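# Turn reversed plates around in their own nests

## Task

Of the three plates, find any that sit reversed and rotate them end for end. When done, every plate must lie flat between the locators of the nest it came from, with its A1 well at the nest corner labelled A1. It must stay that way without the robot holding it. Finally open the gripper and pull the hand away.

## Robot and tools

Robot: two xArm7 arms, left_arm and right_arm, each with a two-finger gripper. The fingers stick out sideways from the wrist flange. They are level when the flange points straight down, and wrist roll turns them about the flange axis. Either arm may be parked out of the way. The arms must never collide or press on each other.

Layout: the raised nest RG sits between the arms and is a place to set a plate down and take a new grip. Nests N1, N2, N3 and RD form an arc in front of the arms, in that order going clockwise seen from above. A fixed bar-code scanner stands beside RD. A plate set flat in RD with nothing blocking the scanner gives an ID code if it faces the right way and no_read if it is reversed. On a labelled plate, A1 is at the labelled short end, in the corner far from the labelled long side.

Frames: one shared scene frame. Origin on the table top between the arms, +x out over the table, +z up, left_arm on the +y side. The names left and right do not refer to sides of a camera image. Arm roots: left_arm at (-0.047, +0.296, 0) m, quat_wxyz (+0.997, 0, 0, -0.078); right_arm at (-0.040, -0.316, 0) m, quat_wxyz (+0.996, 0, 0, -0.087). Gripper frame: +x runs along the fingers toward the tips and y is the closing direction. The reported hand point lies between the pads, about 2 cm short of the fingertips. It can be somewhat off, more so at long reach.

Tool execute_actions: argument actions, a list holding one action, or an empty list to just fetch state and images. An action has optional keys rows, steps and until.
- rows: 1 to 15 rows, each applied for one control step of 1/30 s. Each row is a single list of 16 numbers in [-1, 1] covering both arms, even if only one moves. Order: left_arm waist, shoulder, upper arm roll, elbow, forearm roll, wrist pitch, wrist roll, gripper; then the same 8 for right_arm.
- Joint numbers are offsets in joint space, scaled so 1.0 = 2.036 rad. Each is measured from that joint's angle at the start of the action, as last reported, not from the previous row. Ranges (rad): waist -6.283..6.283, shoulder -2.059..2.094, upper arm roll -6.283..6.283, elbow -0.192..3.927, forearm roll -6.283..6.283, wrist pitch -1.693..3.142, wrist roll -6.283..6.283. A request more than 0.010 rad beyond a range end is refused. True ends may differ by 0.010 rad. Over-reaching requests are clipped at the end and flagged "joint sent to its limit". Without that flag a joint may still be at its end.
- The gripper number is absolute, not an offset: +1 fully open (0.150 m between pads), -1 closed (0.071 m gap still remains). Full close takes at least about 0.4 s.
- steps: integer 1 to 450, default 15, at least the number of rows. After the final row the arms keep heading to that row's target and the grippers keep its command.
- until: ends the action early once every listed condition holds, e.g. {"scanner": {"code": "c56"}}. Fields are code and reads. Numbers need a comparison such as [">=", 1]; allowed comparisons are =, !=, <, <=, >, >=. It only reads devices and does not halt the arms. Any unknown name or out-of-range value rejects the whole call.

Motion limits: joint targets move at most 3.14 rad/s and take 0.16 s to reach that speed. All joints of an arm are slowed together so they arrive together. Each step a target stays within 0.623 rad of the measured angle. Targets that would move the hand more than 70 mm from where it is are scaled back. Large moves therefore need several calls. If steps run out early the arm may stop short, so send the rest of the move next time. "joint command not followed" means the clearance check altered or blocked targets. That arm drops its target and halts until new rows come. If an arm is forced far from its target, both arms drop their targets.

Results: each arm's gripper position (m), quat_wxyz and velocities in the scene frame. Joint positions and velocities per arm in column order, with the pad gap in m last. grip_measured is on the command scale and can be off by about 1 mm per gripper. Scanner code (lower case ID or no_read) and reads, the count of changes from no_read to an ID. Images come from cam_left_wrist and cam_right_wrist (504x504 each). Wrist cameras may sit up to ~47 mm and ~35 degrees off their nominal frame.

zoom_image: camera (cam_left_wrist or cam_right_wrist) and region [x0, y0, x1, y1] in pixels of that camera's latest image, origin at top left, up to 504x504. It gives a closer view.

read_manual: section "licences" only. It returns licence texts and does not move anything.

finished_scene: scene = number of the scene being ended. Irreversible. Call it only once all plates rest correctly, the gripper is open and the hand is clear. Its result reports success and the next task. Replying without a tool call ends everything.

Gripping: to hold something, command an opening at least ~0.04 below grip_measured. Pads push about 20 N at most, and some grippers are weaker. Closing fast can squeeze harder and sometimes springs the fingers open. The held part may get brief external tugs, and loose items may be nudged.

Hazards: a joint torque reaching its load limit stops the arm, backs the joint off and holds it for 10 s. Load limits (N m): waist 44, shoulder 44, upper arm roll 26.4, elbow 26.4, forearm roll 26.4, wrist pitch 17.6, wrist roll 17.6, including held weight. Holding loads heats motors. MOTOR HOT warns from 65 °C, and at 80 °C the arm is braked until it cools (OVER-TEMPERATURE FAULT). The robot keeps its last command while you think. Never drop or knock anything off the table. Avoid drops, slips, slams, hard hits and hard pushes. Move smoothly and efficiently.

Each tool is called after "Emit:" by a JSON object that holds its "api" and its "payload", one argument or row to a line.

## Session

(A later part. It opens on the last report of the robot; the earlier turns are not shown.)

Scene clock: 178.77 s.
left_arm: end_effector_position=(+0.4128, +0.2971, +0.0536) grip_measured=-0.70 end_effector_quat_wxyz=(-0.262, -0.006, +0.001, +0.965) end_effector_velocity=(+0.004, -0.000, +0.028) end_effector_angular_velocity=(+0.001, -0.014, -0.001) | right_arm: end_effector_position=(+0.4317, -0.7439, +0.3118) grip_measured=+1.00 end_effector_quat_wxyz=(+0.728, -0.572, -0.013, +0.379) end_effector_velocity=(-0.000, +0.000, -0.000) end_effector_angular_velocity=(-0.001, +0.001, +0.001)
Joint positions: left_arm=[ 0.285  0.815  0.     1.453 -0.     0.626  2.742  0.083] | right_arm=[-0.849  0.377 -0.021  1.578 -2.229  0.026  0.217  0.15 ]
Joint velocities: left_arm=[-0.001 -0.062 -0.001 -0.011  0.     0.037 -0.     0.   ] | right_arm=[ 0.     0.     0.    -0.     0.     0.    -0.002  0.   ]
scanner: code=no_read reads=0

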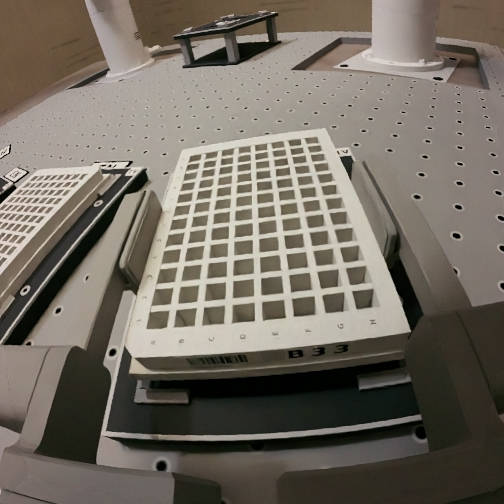

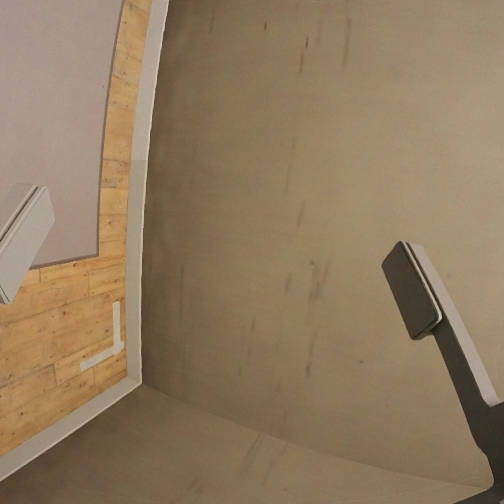

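Emit:
{"api": "execute_actions", "payload": {
  "actions": []
}}

Emit:
{"api": "zoom_image", "payload": {
  "camera": "cam_left_wrist",
  "region": [90,330,216,456]
}}

Emit:
{"api": "zoom_image", "payload": {
  "camera": "cam_left_wrist",
  "region": [310,315,436,441]
}}

Emit:
{"api": "zoom_image", "payload": {
  "camera": "cam_left_wrist",
  "region": [290,115,390,185]
}}

Emit:
{"api": "zoom_image", "payload": {
  "camera": "cam_left_wrist",
  "region": [130,135,230,205]
}}

Scene clock: 183.60 s.
left_arm: end_effector_position=(+0.4123, +0.2971, +0.0551) grip_measured=-0.70 end_effector_quat_wxyz=(-0.262, -0.005, +0.001, +0.965) end_effector_velocity=(+0.000, +0.001, +0.000) end_effector_angular_velocity=(+0.002, -0.001, -0.001) | right_arm: end_effector_position=(+0.4317, -0.7439, +0.3118) grip_measured=+1.00 end_effector_quat_wxyz=(+0.728, -0.572, -0.013, +0.379) end_effector_velocity=(+0.000, +0.000, +0.000) end_effector_angular_velocity=(-0.000, -0.000, +0.000)
Joint positions: left_arm=[ 0.285  0.811  0.     1.451 -0.     0.63   2.742  0.083] | right_arm=[-0.849  0.377 -0.021  1.578 -2.229  0.026  0.217  0.15 ]
Joint velocities: left_arm=[ 0.    -0.001  0.    -0.     0.002 -0.     0.     0.   ] | right_arm=[ 0. -0.  0.  0.  0. -0. -0.  0.]
scanner: code=no_read reads=0

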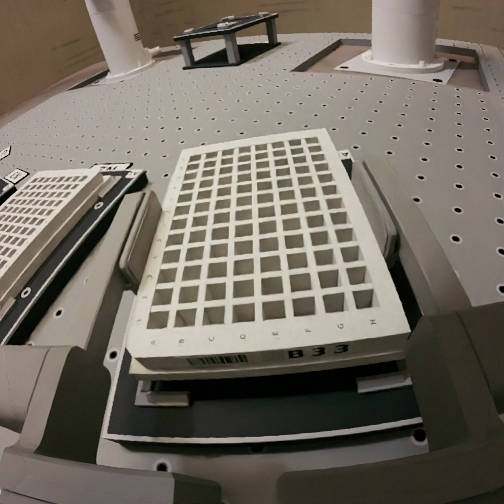

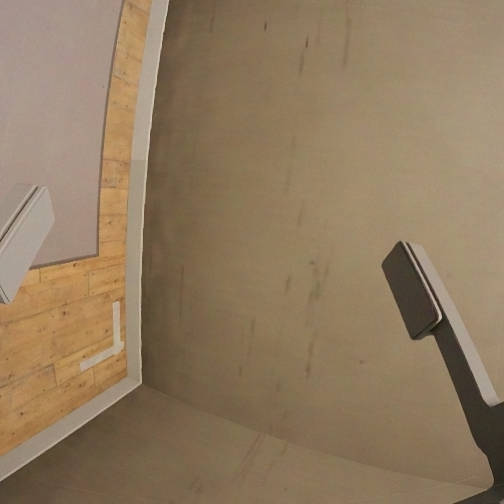

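Region (90, 330, 216, 456) of cam_left_wrist's 504x504 image, scaled by 4.000, with more detail than that image has.

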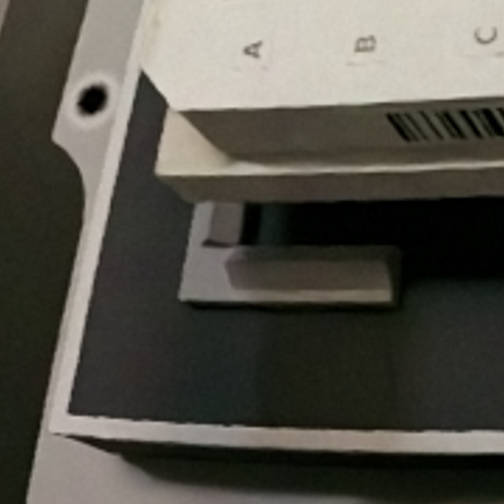

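Region (310, 315, 436, 441) of cam_left_wrist's 504x504 image, scaled by 4.000, with more detail than that image has.

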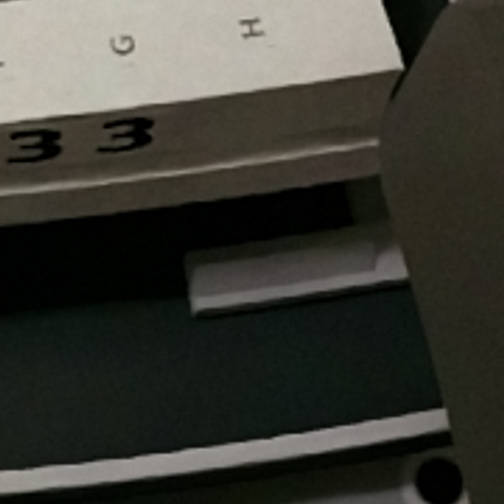

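Region (290, 115, 390, 185) of cam_left_wrist's 504x504 image, scaled by 5.040, with more detail than that image has; it fills the top 353 rows of this view, and the rest is white.

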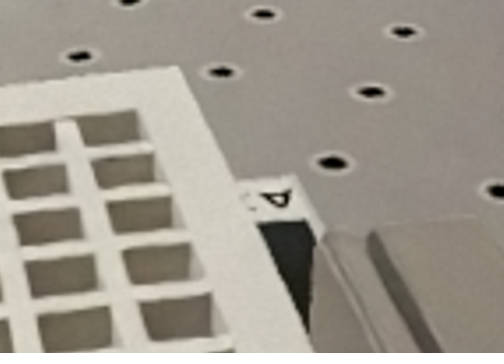

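Region (130, 135, 230, 205) of cam_left_wrist's 504x504 image, scaled by 5.040, with more detail than that image has; it fills the top 353 rows of this view, and the rest is white.

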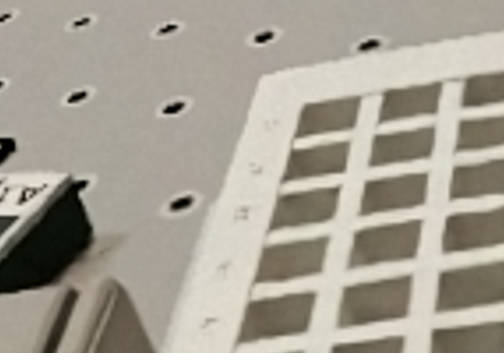

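Emit:
{"api": "execute_actions", "payload": {
  "actions": [
    {"rows": [[-0.0007,-0.003,0,-0.002,0,0.001,0.0098,-0.81,0,0,0,0,0,0,0,1],[-0.002,-0.009,0,-0.006,0,0.003,0.0295,-0.81,0,0,0,0,0,0,0,1],[-0.004,-0.017,0,-0.015,0,0.002,0.059,-0.81,0,0,0,0,0,0,0,1],[-0.0074,-0.0268,0,-0.0289,0,-0.0016,0.096,-0.81,0,0,0,0,0,0,0,1],[-0.0121,-0.0344,0,-0.0434,0,-0.0084,0.133,-0.81,0,0,0,0,0,0,0,1],[-0.0168,-0.0421,0,-0.0579,0,-0.0152,0.169,-0.81,0,0,0,0,0,0,0,1],[-0.0215,-0.0497,0,-0.0725,0,-0.022,0.206,-0.81,0,0,0,0,0,0,0,1],[-0.0262,-0.0573,0,-0.087,0,-0.0288,0.243,-0.81,0,0,0,0,0,0,0,1],[-0.031,-0.065,0,-0.1015,0,-0.0356,0.28,-0.81,0,0,0,0,0,0,0,1],[-0.0357,-0.0726,0,-0.116,0,-0.0423,0.317,-0.81,0,0,0,0,0,0,0,1],[-0.0404,-0.0802,0,-0.1305,0,-0.0491,0.354,-0.81,0,0,0,0,0,0,0,1],[-0.0451,-0.0878,0,-0.1451,0,-0.0559,0.39,-0.81,0,0,0,0,0,0,0,1],[-0.0498,-0.0955,0,-0.1596,0,-0.0627,0.427,-0.81,0,0,0,0,0,0,0,1],[-0.0545,-0.1031,0,-0.1741,0,-0.0695,0.464,-0.81,0,0,0,0,0,0,0,1],[-0.1056,-0.1749,0,-0.3109,0,-0.1331,0.737,-0.81,0,0,0,0,0,0,0,1]], "steps": 24}
  ]
}}

Scene clock: 256.60 s.
left_arm: end_effector_position=(+0.3274, +0.3846, +0.0675) grip_measured=-0.70 end_effector_quat_wxyz=(+0.474, -0.001, +0.001, +0.881) end_effector_velocity=(+0.101, +0.102, +0.002) end_effector_angular_velocity=(+0.017, -0.009, -2.111) | right_arm: end_effector_position=(+0.4317, -0.7439, +0.3118) grip_measured=+1.00 end_effector_quat_wxyz=(+0.728, -0.572, -0.013, +0.379) end_effector_velocity=(+0.000, +0.000, +0.000) end_effector_angular_velocity=(+0.000, -0.001, +0.000)
Joint positions: left_arm=[ 0.084  0.479 -0.004  0.862 -0.     0.382  4.053  0.083] | right_arm=[-0.849  0.377 -0.021  1.578 -2.229  0.026  0.217  0.15 ]
Joint velocities: left_arm=[-0.212 -0.313  0.029 -0.595 -0.001 -0.286  1.926  0.   ] | right_arm=[-0.     0.     0.001  0.     0.     0.     0.001  0.   ]
scanner: code=no_read reads=0

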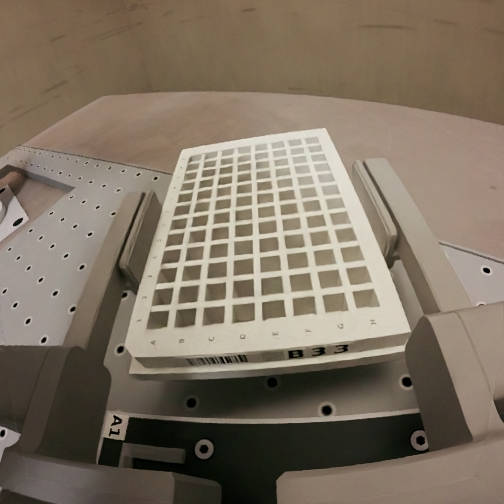

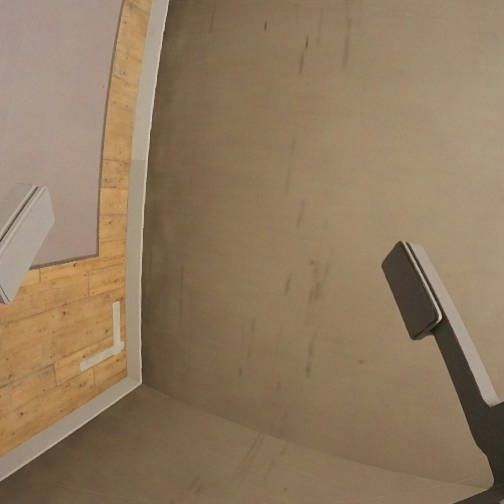

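Emit:
{"api": "execute_actions", "payload": {
  "actions": []
}}

Scene clock: 257.70 s.
left_arm: end_effector_position=(+0.3419, +0.3951, +0.0680) grip_measured=-0.70 end_effector_quat_wxyz=(+0.559, -0.002, -0.001, +0.829) end_effector_velocity=(-0.000, +0.001, -0.000) end_effector_angular_velocity=(+0.001, +0.001, -0.000) | right_arm: end_effector_position=(+0.4317, -0.7439, +0.3118) grip_measured=+1.00 end_effector_quat_wxyz=(+0.728, -0.572, -0.013, +0.379) end_effector_velocity=(-0.000, +0.000, -0.001) end_effector_angular_velocity=(+0.001, +0.001, +0.001)
Joint positions: left_arm=[ 0.07   0.455  0.     0.818 -0.     0.359  4.242  0.083] | right_arm=[-0.849  0.377 -0.021  1.578 -2.229  0.026  0.217  0.15 ]
Joint velocities: left_arm=[ 0.     0.001  0.001 -0.     0.001  0.     0.    -0.   ] | right_arm=[-0.    -0.    -0.    -0.001 -0.    -0.001 -0.001  0.   ]
scanner: code=no_read reads=0

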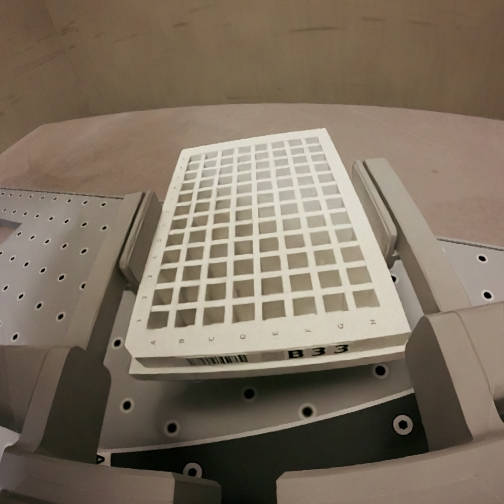

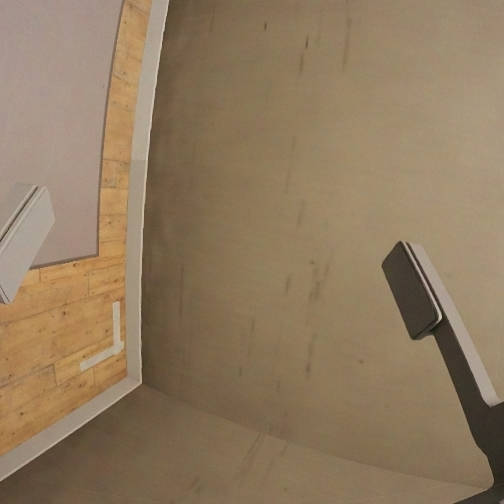

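Emit:
{"api": "execute_actions", "payload": {
  "actions": [
    {"rows": [[-0.0018,-0.0017,0,-0.0043,0,-0.0025,0.0122,-0.81,0,0,0,0,0,0,0,1],[-0.0046,-0.0043,0,-0.0107,0,-0.0063,0.0304,-0.81,0,0,0,0,0,0,0,1],[-0.0092,-0.0086,0,-0.0214,0,-0.0126,0.0609,-0.81,0,0,0,0,0,0,0,1],[-0.0147,-0.0138,0,-0.0342,0,-0.0201,0.0974,-0.81,0,0,0,0,0,0,0,1],[-0.0211,-0.0198,0,-0.0492,0,-0.0289,0.14,-0.81,0,0,0,0,0,0,0,1],[-0.0276,-0.0258,0,-0.0641,0,-0.0377,0.1826,-0.81,0,0,0,0,0,0,0,1],[-0.034,-0.0319,0,-0.0791,0,-0.0465,0.2253,-0.81,0,0,0,0,0,0,0,1],[-0.0404,-0.0379,0,-0.094,0,-0.0553,0.2679,-0.81,0,0,0,0,0,0,0,1],[-0.0469,-0.0439,0,-0.109,0,-0.0641,0.3105,-0.81,0,0,0,0,0,0,0,1],[-0.0533,-0.0499,0,-0.1239,0,-0.0729,0.3531,-0.81,0,0,0,0,0,0,0,1],[-0.0597,-0.056,0,-0.1389,0,-0.0817,0.3957,-0.81,0,0,0,0,0,0,0,1],[-0.0662,-0.062,0,-0.1539,0,-0.0905,0.4383,-0.81,0,0,0,0,0,0,0,1],[-0.0726,-0.068,0,-0.1688,0,-0.0993,0.481,-0.81,0,0,0,0,0,0,0,1],[-0.079,-0.074,0,-0.1838,0,-0.1081,0.5236,-0.81,0,0,0,0,0,0,0,1],[-0.0919,-0.0861,0,-0.2137,0,-0.1257,0.6088,-0.81,0,0,0,0,0,0,0,1]], "steps": 23}
  ]
}}

Scene clock: 267.97 s.
left_arm: end_effector_position=(+0.3895, +0.2955, +0.0548) grip_measured=-0.70 end_effector_quat_wxyz=(+0.954, +0.000, +0.001, +0.300) end_effector_velocity=(-0.013, -0.142, -0.005) end_effector_angular_velocity=(+0.000, +0.001, -1.035) | right_arm: end_effector_position=(+0.4317, -0.7439, +0.3118) grip_measured=+1.00 end_effector_quat_wxyz=(+0.728, -0.572, -0.013, +0.379) end_effector_velocity=(+0.000, +0.000, +0.000) end_effector_angular_velocity=(+0.001, -0.001, +0.000)
Joint positions: left_arm=[-0.108  0.289 -0.     0.405 -0.     0.118  5.409  0.083] | right_arm=[-0.849  0.377 -0.021  1.578 -2.229  0.026  0.217  0.15 ]
Joint velocities: left_arm=[-0.131 -0.123  0.003 -0.305  0.001 -0.181  0.906 -0.   ] | right_arm=[ 0.     0.     0.    -0.    -0.    -0.001  0.001  0.   ]
scanner: code=no_read reads=0

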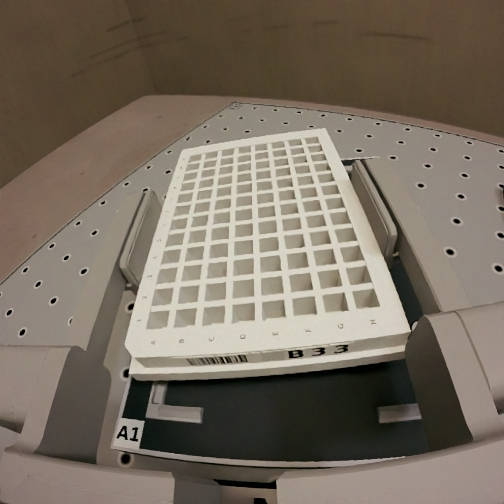

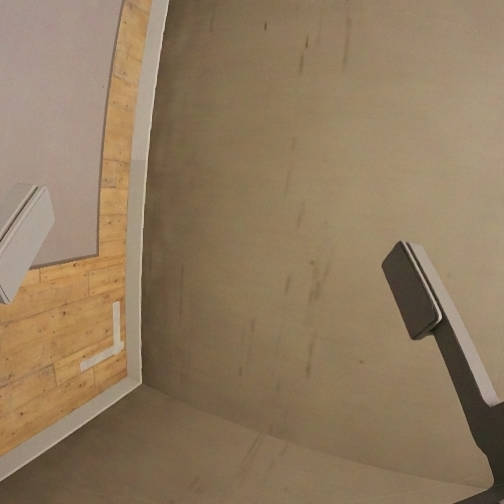

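Emit:
{"api": "execute_actions", "payload": {
  "actions": []
}}

Emit:
{"api": "zoom_image", "payload": {
  "camera": "cam_left_wrist",
  "region": [90,330,216,456]
}}

Emit:
{"api": "zoom_image", "payload": {
  "camera": "cam_left_wrist",
  "region": [310,315,436,441]
}}

Emit:
{"api": "zoom_image", "payload": {
  "camera": "cam_left_wrist",
  "region": [290,115,390,185]
}}

Scene clock: 285.60 s.
left_arm: end_effector_position=(+0.3889, +0.2845, +0.0549) grip_measured=-0.70 end_effector_quat_wxyz=(+0.965, +0.000, -0.000, +0.262) end_effector_velocity=(+0.000, +0.000, +0.000) end_effector_angular_velocity=(-0.000, -0.001, +0.001) | right_arm: end_effector_position=(+0.4317, -0.7439, +0.3118) grip_measured=+1.00 end_effector_quat_wxyz=(+0.728, -0.572, -0.013, +0.379) end_effector_velocity=(-0.000, -0.000, -0.000) end_effector_angular_velocity=(+0.000, +0.001, -0.000)
Joint positions: left_arm=[-0.117  0.28   0.     0.383 -0.     0.103  5.481  0.083] | right_arm=[-0.849  0.377 -0.021  1.578 -2.229  0.026  0.217  0.15 ]
Joint velocities: left_arm=[ 0.001 -0.001 -0.    -0.    -0.001  0.    -0.     0.   ] | right_arm=[-0.    -0.    -0.    -0.001 -0.     0.    -0.001  0.   ]
scanner: code=no_read reads=0

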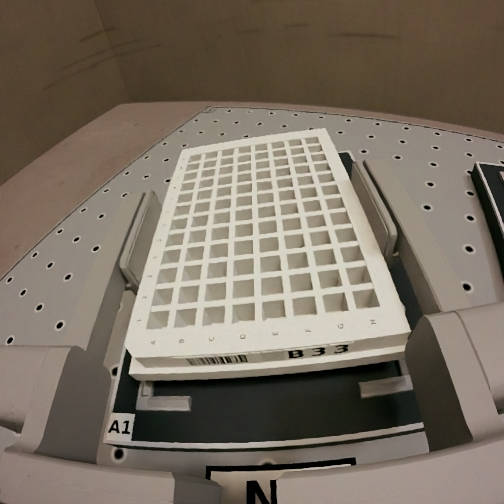

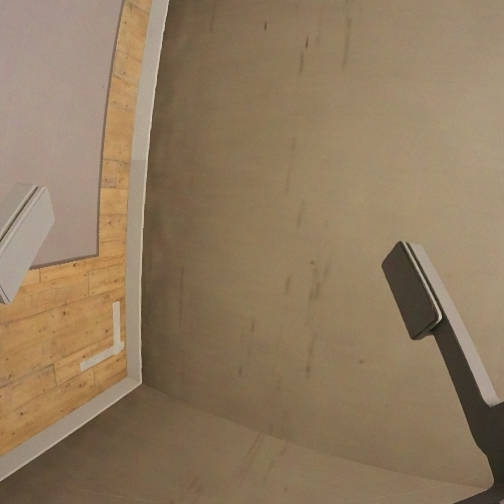

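Region (90, 330, 216, 456) of cam_left_wrist's 504x504 image, scaled by 4.000, with more detail than that image has.

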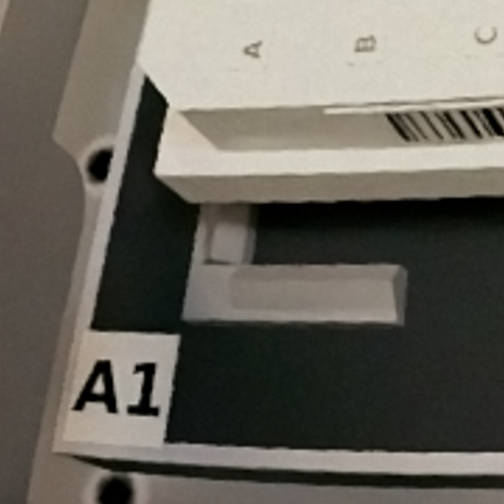

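Region (310, 315, 436, 441) of cam_left_wrist's 504x504 image, scaled by 4.000, with more detail than that image has.

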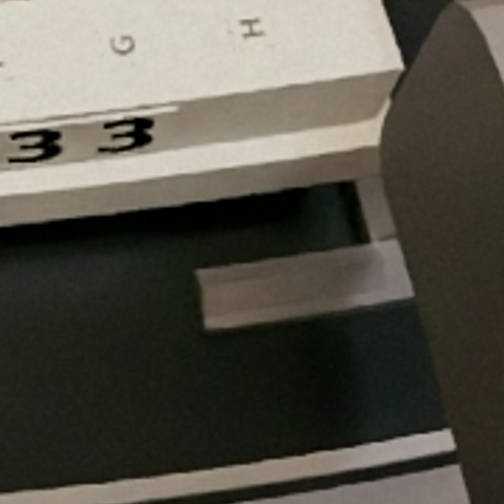

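Region (290, 115, 390, 185) of cam_left_wrist's 504x504 image, scaled by 5.040, with more detail than that image has; it fills the top 353 rows of this view, and the rest is white.

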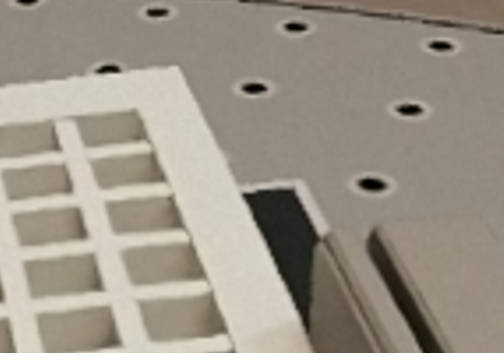

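Emit:
{"api": "execute_actions", "payload": {
  "actions": [
    {"rows": [[-0.0014,0.002,0,0.0002,0,-0.0018,-0.0019,-0.81,0,0,0,0,0,0,0,1],[-0.0028,0.005,0,0.0007,0,-0.0043,-0.0038,-0.81,0,0,0,0,0,0,0,1],[-0.0028,0.008,0,0.0012,0,-0.0068,-0.0038,-0.81,0,0,0,0,0,0,0,1],[-0.0028,0.01084,0,0.0017,0,-0.00914,-0.0038,-0.81,0,0,0,0,0,0,0,1]], "steps": 8}
  ]
}}

Scene clock: 299.70 s.
left_arm: end_effector_position=(+0.3879, +0.2833, +0.0509) grip_measured=-0.70 end_effector_quat_wxyz=(+0.965, +0.000, +0.000, +0.263) end_effector_velocity=(-0.005, -0.001, -0.017) end_effector_angular_velocity=(+0.003, +0.009, +0.005) | right_arm: end_effector_position=(+0.4317, -0.7439, +0.3118) grip_measured=+1.00 end_effector_quat_wxyz=(+0.728, -0.572, -0.013, +0.379) end_effector_velocity=(-0.000, -0.000, -0.000) end_effector_angular_velocity=(+0.000, +0.001, -0.000)
Joint positions: left_arm=[-0.122  0.297  0.     0.386 -0.     0.089  5.475  0.083] | right_arm=[-0.849  0.377 -0.021  1.578 -2.229  0.026  0.217  0.15 ]
Joint velocities: left_arm=[-0.01   0.065  0.001  0.006 -0.    -0.05  -0.014  0.   ] | right_arm=[ 0.    -0.    -0.    -0.001 -0.    -0.     0.     0.   ]
scanner: code=no_read reads=0

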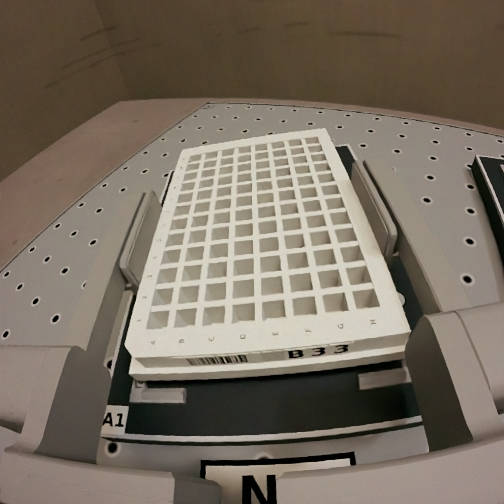

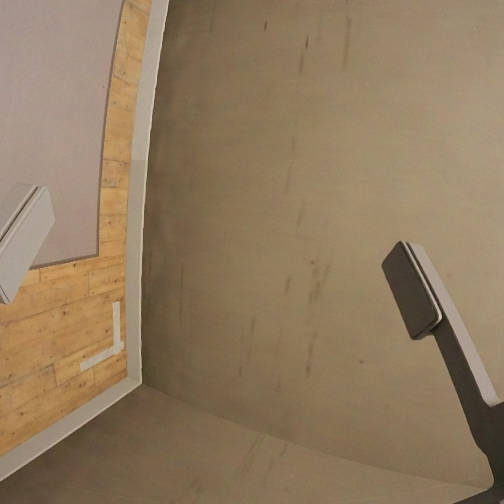

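Emit:
{"api": "execute_actions", "payload": {
  "actions": []
}}

Emit:
{"api": "zoom_image", "payload": {
  "camera": "cam_left_wrist",
  "region": [90,330,216,456]
}}

Emit:
{"api": "zoom_image", "payload": {
  "camera": "cam_left_wrist",
  "region": [310,315,436,441]
}}

Emit:
{"api": "zoom_image", "payload": {
  "camera": "cam_left_wrist",
  "region": [290,115,390,185]
}}

Scene clock: 303.37 s.
left_arm: end_effector_position=(+0.3879, +0.2831, +0.0499) grip_measured=-0.70 end_effector_quat_wxyz=(+0.965, +0.000, -0.000, +0.263) end_effector_velocity=(+0.000, -0.001, +0.000) end_effector_angular_velocity=(-0.001, -0.000, -0.003) | right_arm: end_effector_position=(+0.4317, -0.7439, +0.3118) grip_measured=+1.00 end_effector_quat_wxyz=(+0.728, -0.572, -0.013, +0.379) end_effector_velocity=(+0.000, +0.000, +0.000) end_effector_angular_velocity=(-0.001, +0.000, +0.001)
Joint positions: left_arm=[-0.123  0.302  0.     0.387 -0.     0.084  5.473  0.083] | right_arm=[-0.849  0.377 -0.021  1.578 -2.229  0.026  0.217  0.15 ]
Joint velocities: left_arm=[-0.001 -0.001 -0.002  0.     0.001  0.    -0.     0.   ] | right_arm=[ 0.    -0.     0.     0.001 -0.001 -0.    -0.     0.   ]
scanner: code=no_read reads=0

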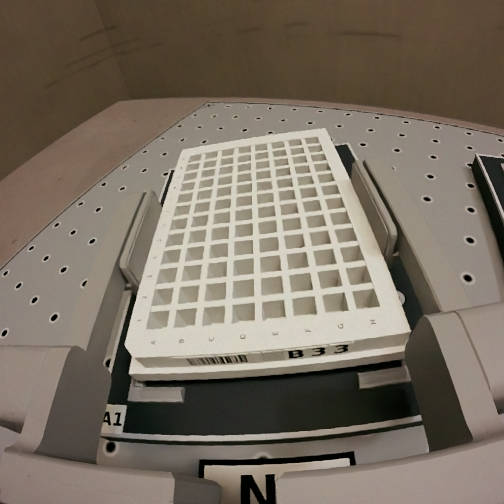

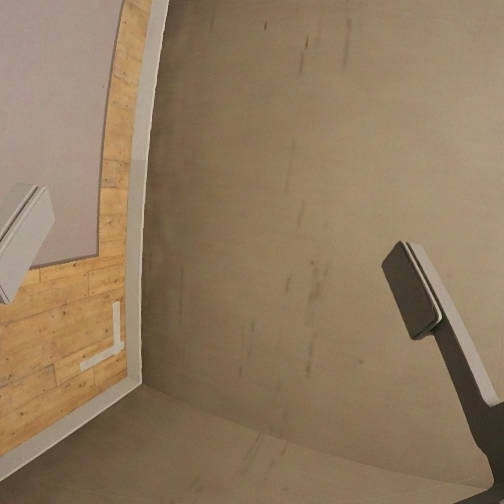

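Region (90, 330, 216, 456) of cam_left_wrist's 504x504 image, scaled by 4.000, with more detail than that image has.

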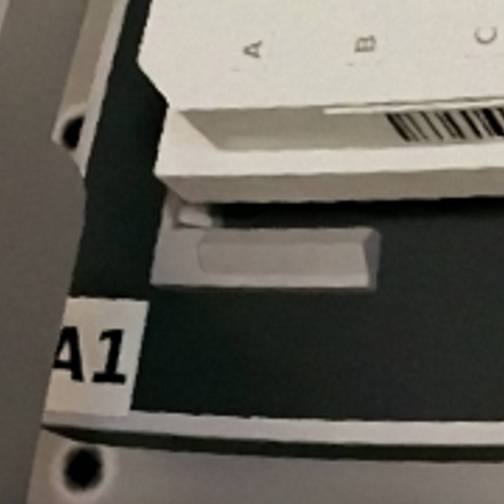

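Region (310, 315, 436, 441) of cam_left_wrist's 504x504 image, scaled by 4.000, with more detail than that image has.

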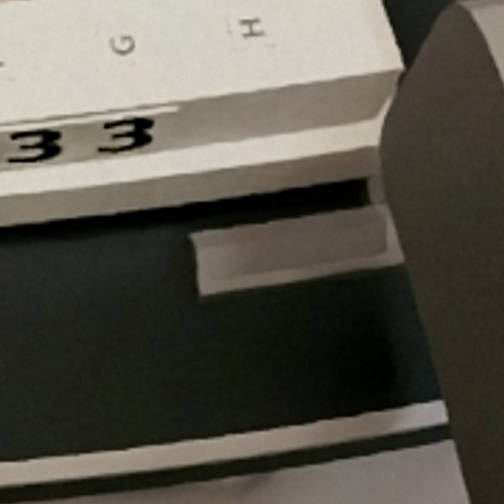

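Region (290, 115, 390, 185) of cam_left_wrist's 504x504 image, scaled by 5.040, with more detail than that image has; it fills the top 353 rows of this view, and the rest is white.

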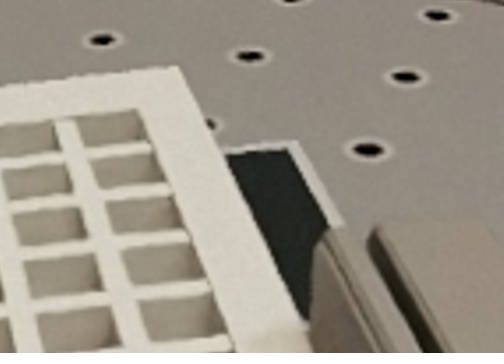

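Emit:
{"api": "execute_actions", "payload": {
  "actions": [
    {"rows": [[0,0.0022,0,0.0005,0,-0.0017,0,-0.81,0,0,0,0,0,0,0,1],[0,0.0045,0,0.001,0,-0.0035,0,-0.81,0,0,0,0,0,0,0,1],[0,0.0067,0,0.0015,0,-0.0052,0,-0.81,0,0,0,0,0,0,0,1],[0,0.0089,0,0.002,0,-0.007,0,-0.81,0,0,0,0,0,0,0,1],[0,0.0112,0,0.0025,0,-0.0087,0,-0.81,0,0,0,0,0,0,0,1],[0,0.013,0,0.0029,0,-0.0101,0,-0.81,0,0,0,0,0,0,0,1],[0,0.0142,0,0.0031,0,-0.0111,0,-0.81,0,0,0,0,0,0,0,1],[0,0.0149,0,0.0033,0,-0.0116,0,-0.81,0,0,0,0,0,0,0,1]], "steps": 11}
  ]
}}

Scene clock: 311.63 s.
left_arm: end_effector_position=(+0.3877, +0.2832, +0.0441) grip_measured=-0.70 end_effector_quat_wxyz=(+0.965, +0.000, +0.000, +0.263) end_effector_velocity=(-0.001, +0.001, -0.012) end_effector_angular_velocity=(+0.000, +0.001, +0.003) | right_arm: end_effector_position=(+0.4317, -0.7439, +0.3118) grip_measured=+1.00 end_effector_quat_wxyz=(+0.728, -0.572, -0.013, +0.379) end_effector_velocity=(+0.000, +0.000, +0.000) end_effector_angular_velocity=(-0.001, +0.001, +0.001)
Joint positions: left_arm=[-0.123  0.328  0.     0.392 -0.     0.065  5.473  0.083] | right_arm=[-0.849  0.377 -0.021  1.578 -2.229  0.026  0.217  0.15 ]
Joint velocities: left_arm=[ 0.     0.053  0.001  0.011 -0.002 -0.042 -0.     0.   ] | right_arm=[-0.     0.     0.001  0.001  0.    -0.    -0.002  0.   ]
scanner: code=no_read reads=0

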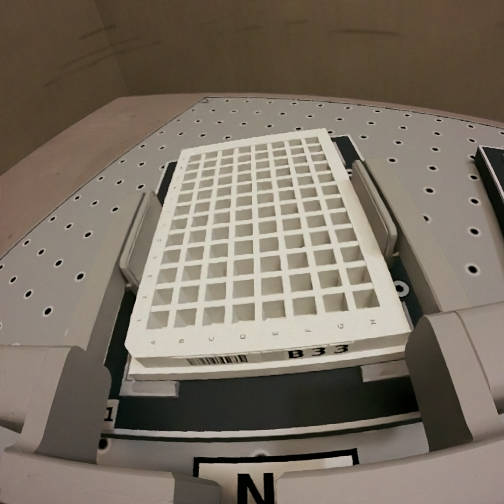

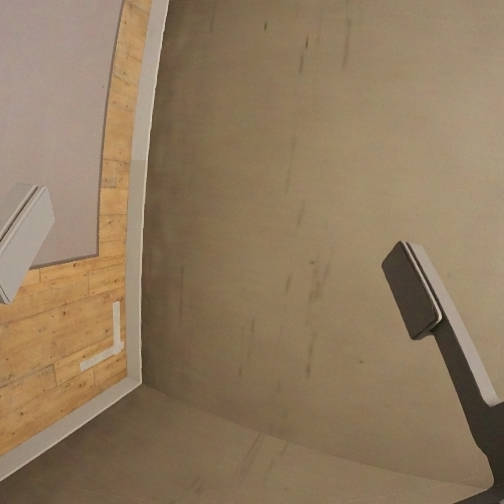

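Emit:
{"api": "execute_actions", "payload": {
  "actions": []
}}

Emit:
{"api": "zoom_image", "payload": {
  "camera": "cam_left_wrist",
  "region": [90,330,216,456]
}}

Emit:
{"api": "zoom_image", "payload": {
  "camera": "cam_left_wrist",
  "region": [290,115,390,185]
}}

Scene clock: 314.53 s.
left_arm: end_effector_position=(+0.3879, +0.2831, +0.0432) grip_measured=-0.70 end_effector_quat_wxyz=(+0.965, +0.000, -0.000, +0.263) end_effector_velocity=(+0.000, -0.000, +0.000) end_effector_angular_velocity=(-0.000, -0.001, -0.000) | right_arm: end_effector_position=(+0.4317, -0.7439, +0.3118) grip_measured=+1.00 end_effector_quat_wxyz=(+0.728, -0.572, -0.013, +0.379) end_effector_velocity=(+0.000, +0.000, +0.000) end_effector_angular_velocity=(+0.000, -0.000, +0.000)
Joint positions: left_arm=[-0.123  0.332  0.     0.393 -0.     0.061  5.473  0.083] | right_arm=[-0.849  0.377 -0.021  1.578 -2.229  0.026  0.217  0.15 ]
Joint velocities: left_arm=[-0.001 -0.     0.     0.001 -0.001 -0.     0.     0.   ] | right_arm=[ 0. -0.  0. -0.  0.  0.  0.  0.]
scanner: code=no_read reads=0

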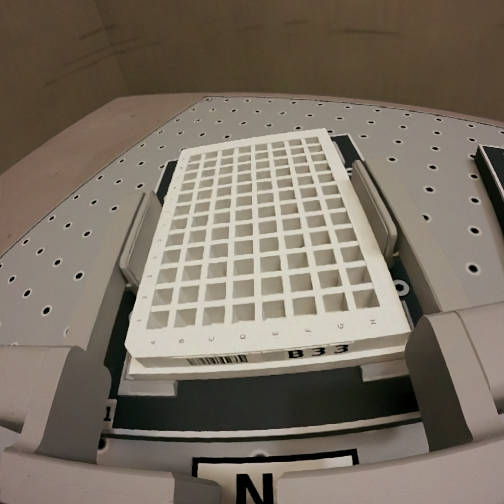

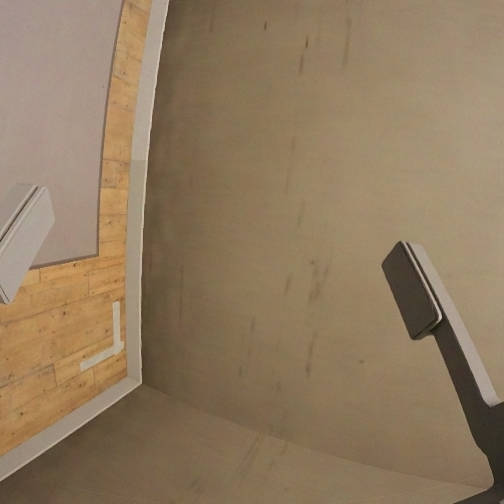

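Region (90, 330, 216, 456) of cam_left_wrist's 504x504 image, scaled by 4.000, with more detail than that image has.

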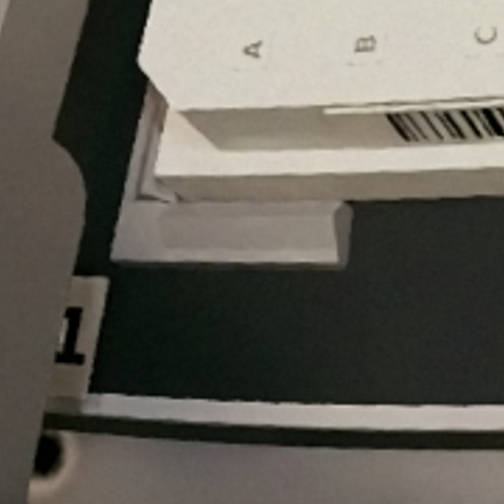

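Region (290, 115, 390, 185) of cam_left_wrist's 504x504 image, scaled by 5.040, with more detail than that image has; it fills the top 353 rows of this view, and the rest is white.

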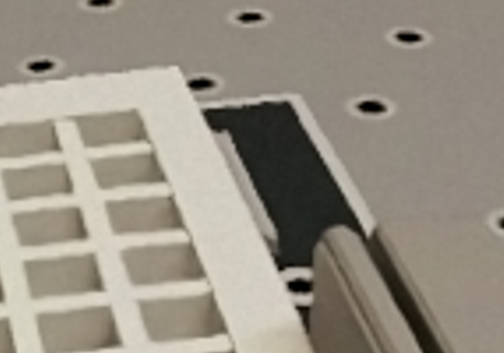

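Emit:
{"api": "execute_actions", "payload": {
  "actions": [
    {"rows": [[0,0.0006,0,0.0001,0,-0.0005,0,-0.79,0,0,0,0,0,0,0,1],[0,0.0006,0,0.0001,0,-0.0005,0,-0.75,0,0,0,0,0,0,0,1],[0,0.0006,0,0.0001,0,-0.0005,0,-0.71,0,0,0,0,0,0,0,1],[0,0.0006,0,0.0001,0,-0.0005,0,-0.67,0,0,0,0,0,0,0,1],[0,0.0006,0,0.0001,0,-0.0005,0,-0.6,0,0,0,0,0,0,0,1],[0,0.0006,0,0.0001,0,-0.0005,0,-0.5,0,0,0,0,0,0,0,1],[0,-0.003,0,-0.0006,0,0.0024,0,-0.4,0,0,0,0,0,0,0,1],[0,-0.01,0,-0.002,0,0.008,0,-0.35,0,0,0,0,0,0,0,1],[0,-0.021,0,-0.0043,0,0.0167,0,-0.3,0,0,0,0,0,0,0,1],[0,-0.036,0,-0.0073,0,0.0287,0,-0.3,0,0,0,0,0,0,0,1],[0,-0.0555,0,-0.0108,0,0.0447,0,-0.3,0,0,0,0,0,0,0,1],[0,-0.075,0,-0.014,0,0.061,0,-0.3,0,0,0,0,0,0,0,1],[-0.005,-0.095,0,-0.017,0,0.078,0.001,-0.3,0,0,0,0,0,0,0,1],[-0.02,-0.118,0,-0.02,0,0.098,0.005,-0.1,0,0,0,0,0,0,0,1],[-0.2097,-0.3182,0,-0.0457,0,0.2725,0.0511,1,0,0,0,0,0,0,0,1]], "steps": 33}
  ]
}}

Scene clock: 330.33 s.
left_arm: end_effector_position=(+0.3379, +0.1175, +0.1717) grip_measured=+1.00 end_effector_quat_wxyz=(+1.000, -0.001, -0.001, +0.026) end_effector_velocity=(-0.124, -0.185, +0.126) end_effector_angular_velocity=(-0.018, -0.030, -0.624) | right_arm: end_effector_position=(+0.4317, -0.7439, +0.3118) grip_measured=+1.00 end_effector_quat_wxyz=(+0.728, -0.572, -0.013, +0.379) end_effector_velocity=(-0.000, +0.001, -0.000) end_effector_angular_velocity=(+0.001, +0.001, +0.001)
Joint positions: left_arm=[-0.509 -0.265 -0.001  0.307 -0.     0.57   5.567  0.15 ] | right_arm=[-0.849  0.377 -0.021  1.578 -2.229  0.026  0.217  0.15 ]
Joint velocities: left_arm=[-0.493 -0.611 -0.014 -0.073  0.001  0.503  0.117  0.   ] | right_arm=[-0.     0.     0.    -0.001 -0.    -0.001 -0.     0.   ]
scanner: code=no_read reads=0

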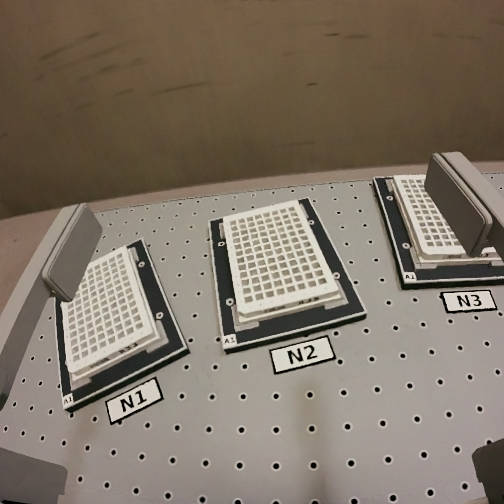

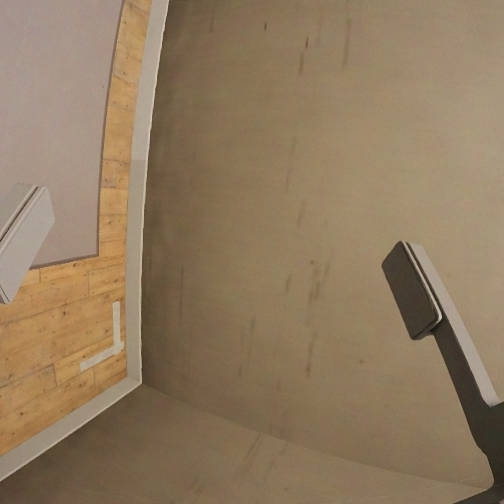

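Emit:
{"api": "zoom_image", "payload": {
  "camera": "cam_left_wrist",
  "region": [40,230,220,420]
}}

Emit:
{"api": "zoom_image", "payload": {
  "camera": "cam_left_wrist",
  "region": [200,190,380,370]
}}

Emit:
{"api": "zoom_image", "payload": {
  "camera": "cam_left_wrist",
  "region": [364,165,504,305]
}}

Region (40, 230, 220, 420) of cam_left_wrist's 504x504 image, scaled by 2.653, with more detail than that image has; it fills the left 477 columns of this view, and the rest is white.

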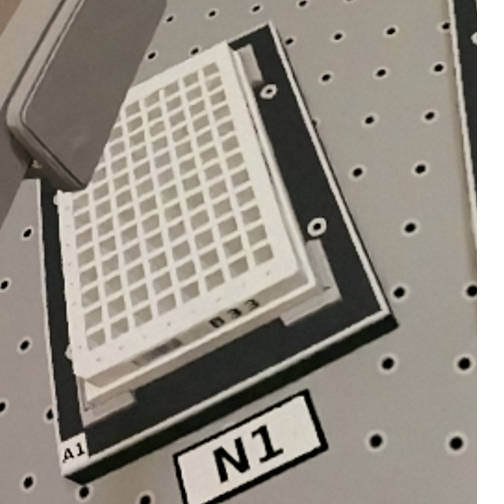

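Region (200, 190, 380, 370) of cam_left_wrist's 504x504 image, scaled by 2.800, with more detail than that image has.

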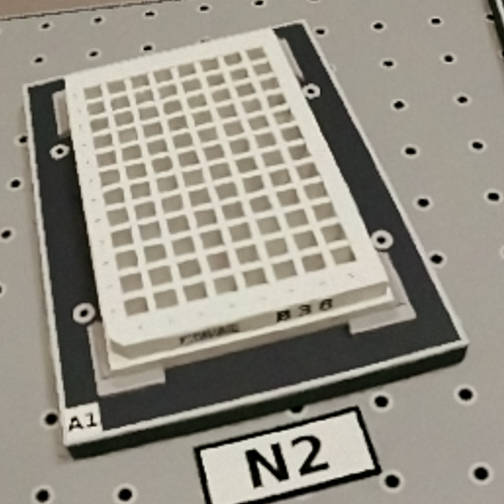

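Region (364, 165, 504, 305) of cam_left_wrist's 504x504 image, scaled by 3.600, with more detail than that image has.

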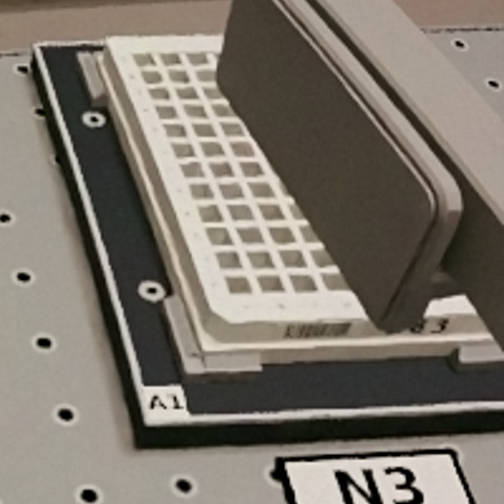

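Emit:
{"api": "execute_actions", "payload": {
  "actions": []
}}

Emit:
{"api": "zoom_image", "payload": {
  "camera": "cam_left_wrist",
  "region": [30,230,210,420]
}}

Scene clock: 335.60 s.
left_arm: end_effector_position=(+0.3267, +0.1037, +0.1805) grip_measured=+1.00 end_effector_quat_wxyz=(+1.000, -0.000, +0.000, +0.000) end_effector_velocity=(-0.000, -0.000, -0.000) end_effector_angular_velocity=(-0.001, +0.000, +0.000) | right_arm: end_effector_position=(+0.4317, -0.7439, +0.3118) grip_measured=+1.00 end_effector_quat_wxyz=(+0.728, -0.572, -0.013, +0.379) end_effector_velocity=(+0.000, +0.000, -0.000) end_effector_angular_velocity=(+0.002, -0.001, +0.000)
Joint positions: left_arm=[-0.55  -0.315  0.     0.3   -0.     0.616  5.577  0.15 ] | right_arm=[-0.849  0.377 -0.021  1.578 -2.229  0.026  0.217  0.15 ]
Joint velocities: left_arm=[-0.    -0.    -0.001 -0.    -0.001 -0.    -0.     0.   ] | right_arm=[-0.     0.     0.001 -0.001  0.001 -0.     0.001  0.   ]
scanner: code=no_read reads=0

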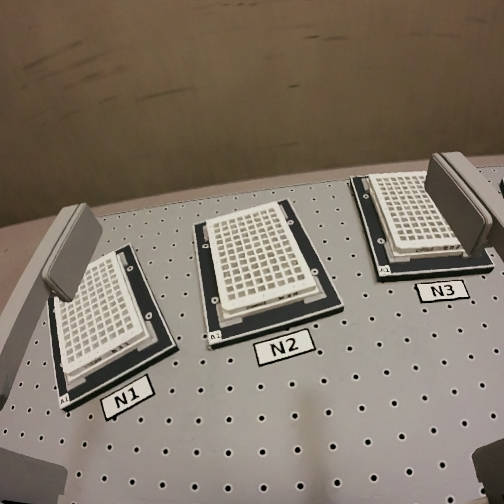

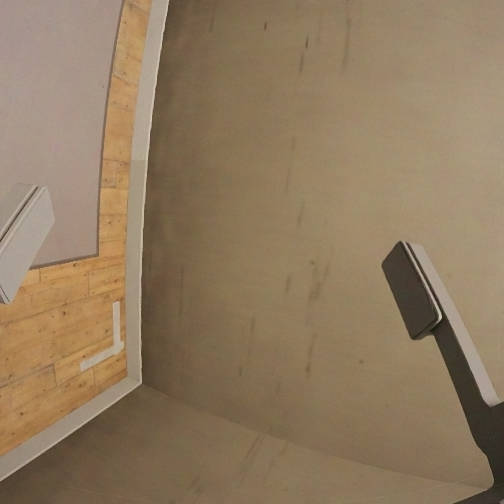

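Region (30, 230, 210, 420) of cam_left_wrist's 504x504 image, scaled by 2.653, with more detail than that image has; it fills the left 477 columns of this view, and the rest is white.

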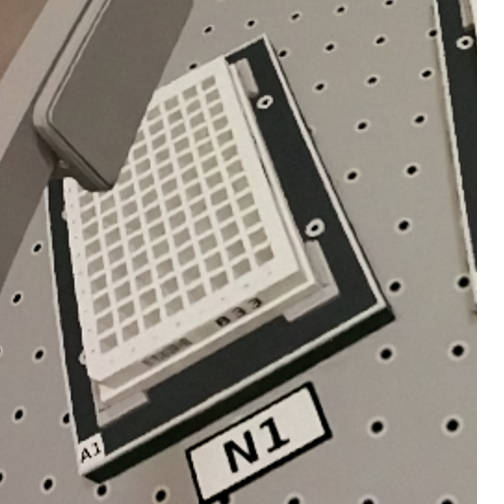

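Emit:
{"api": "finished_scene", "payload": {
  "scene": 2
}}

The scene is finished: the task was done.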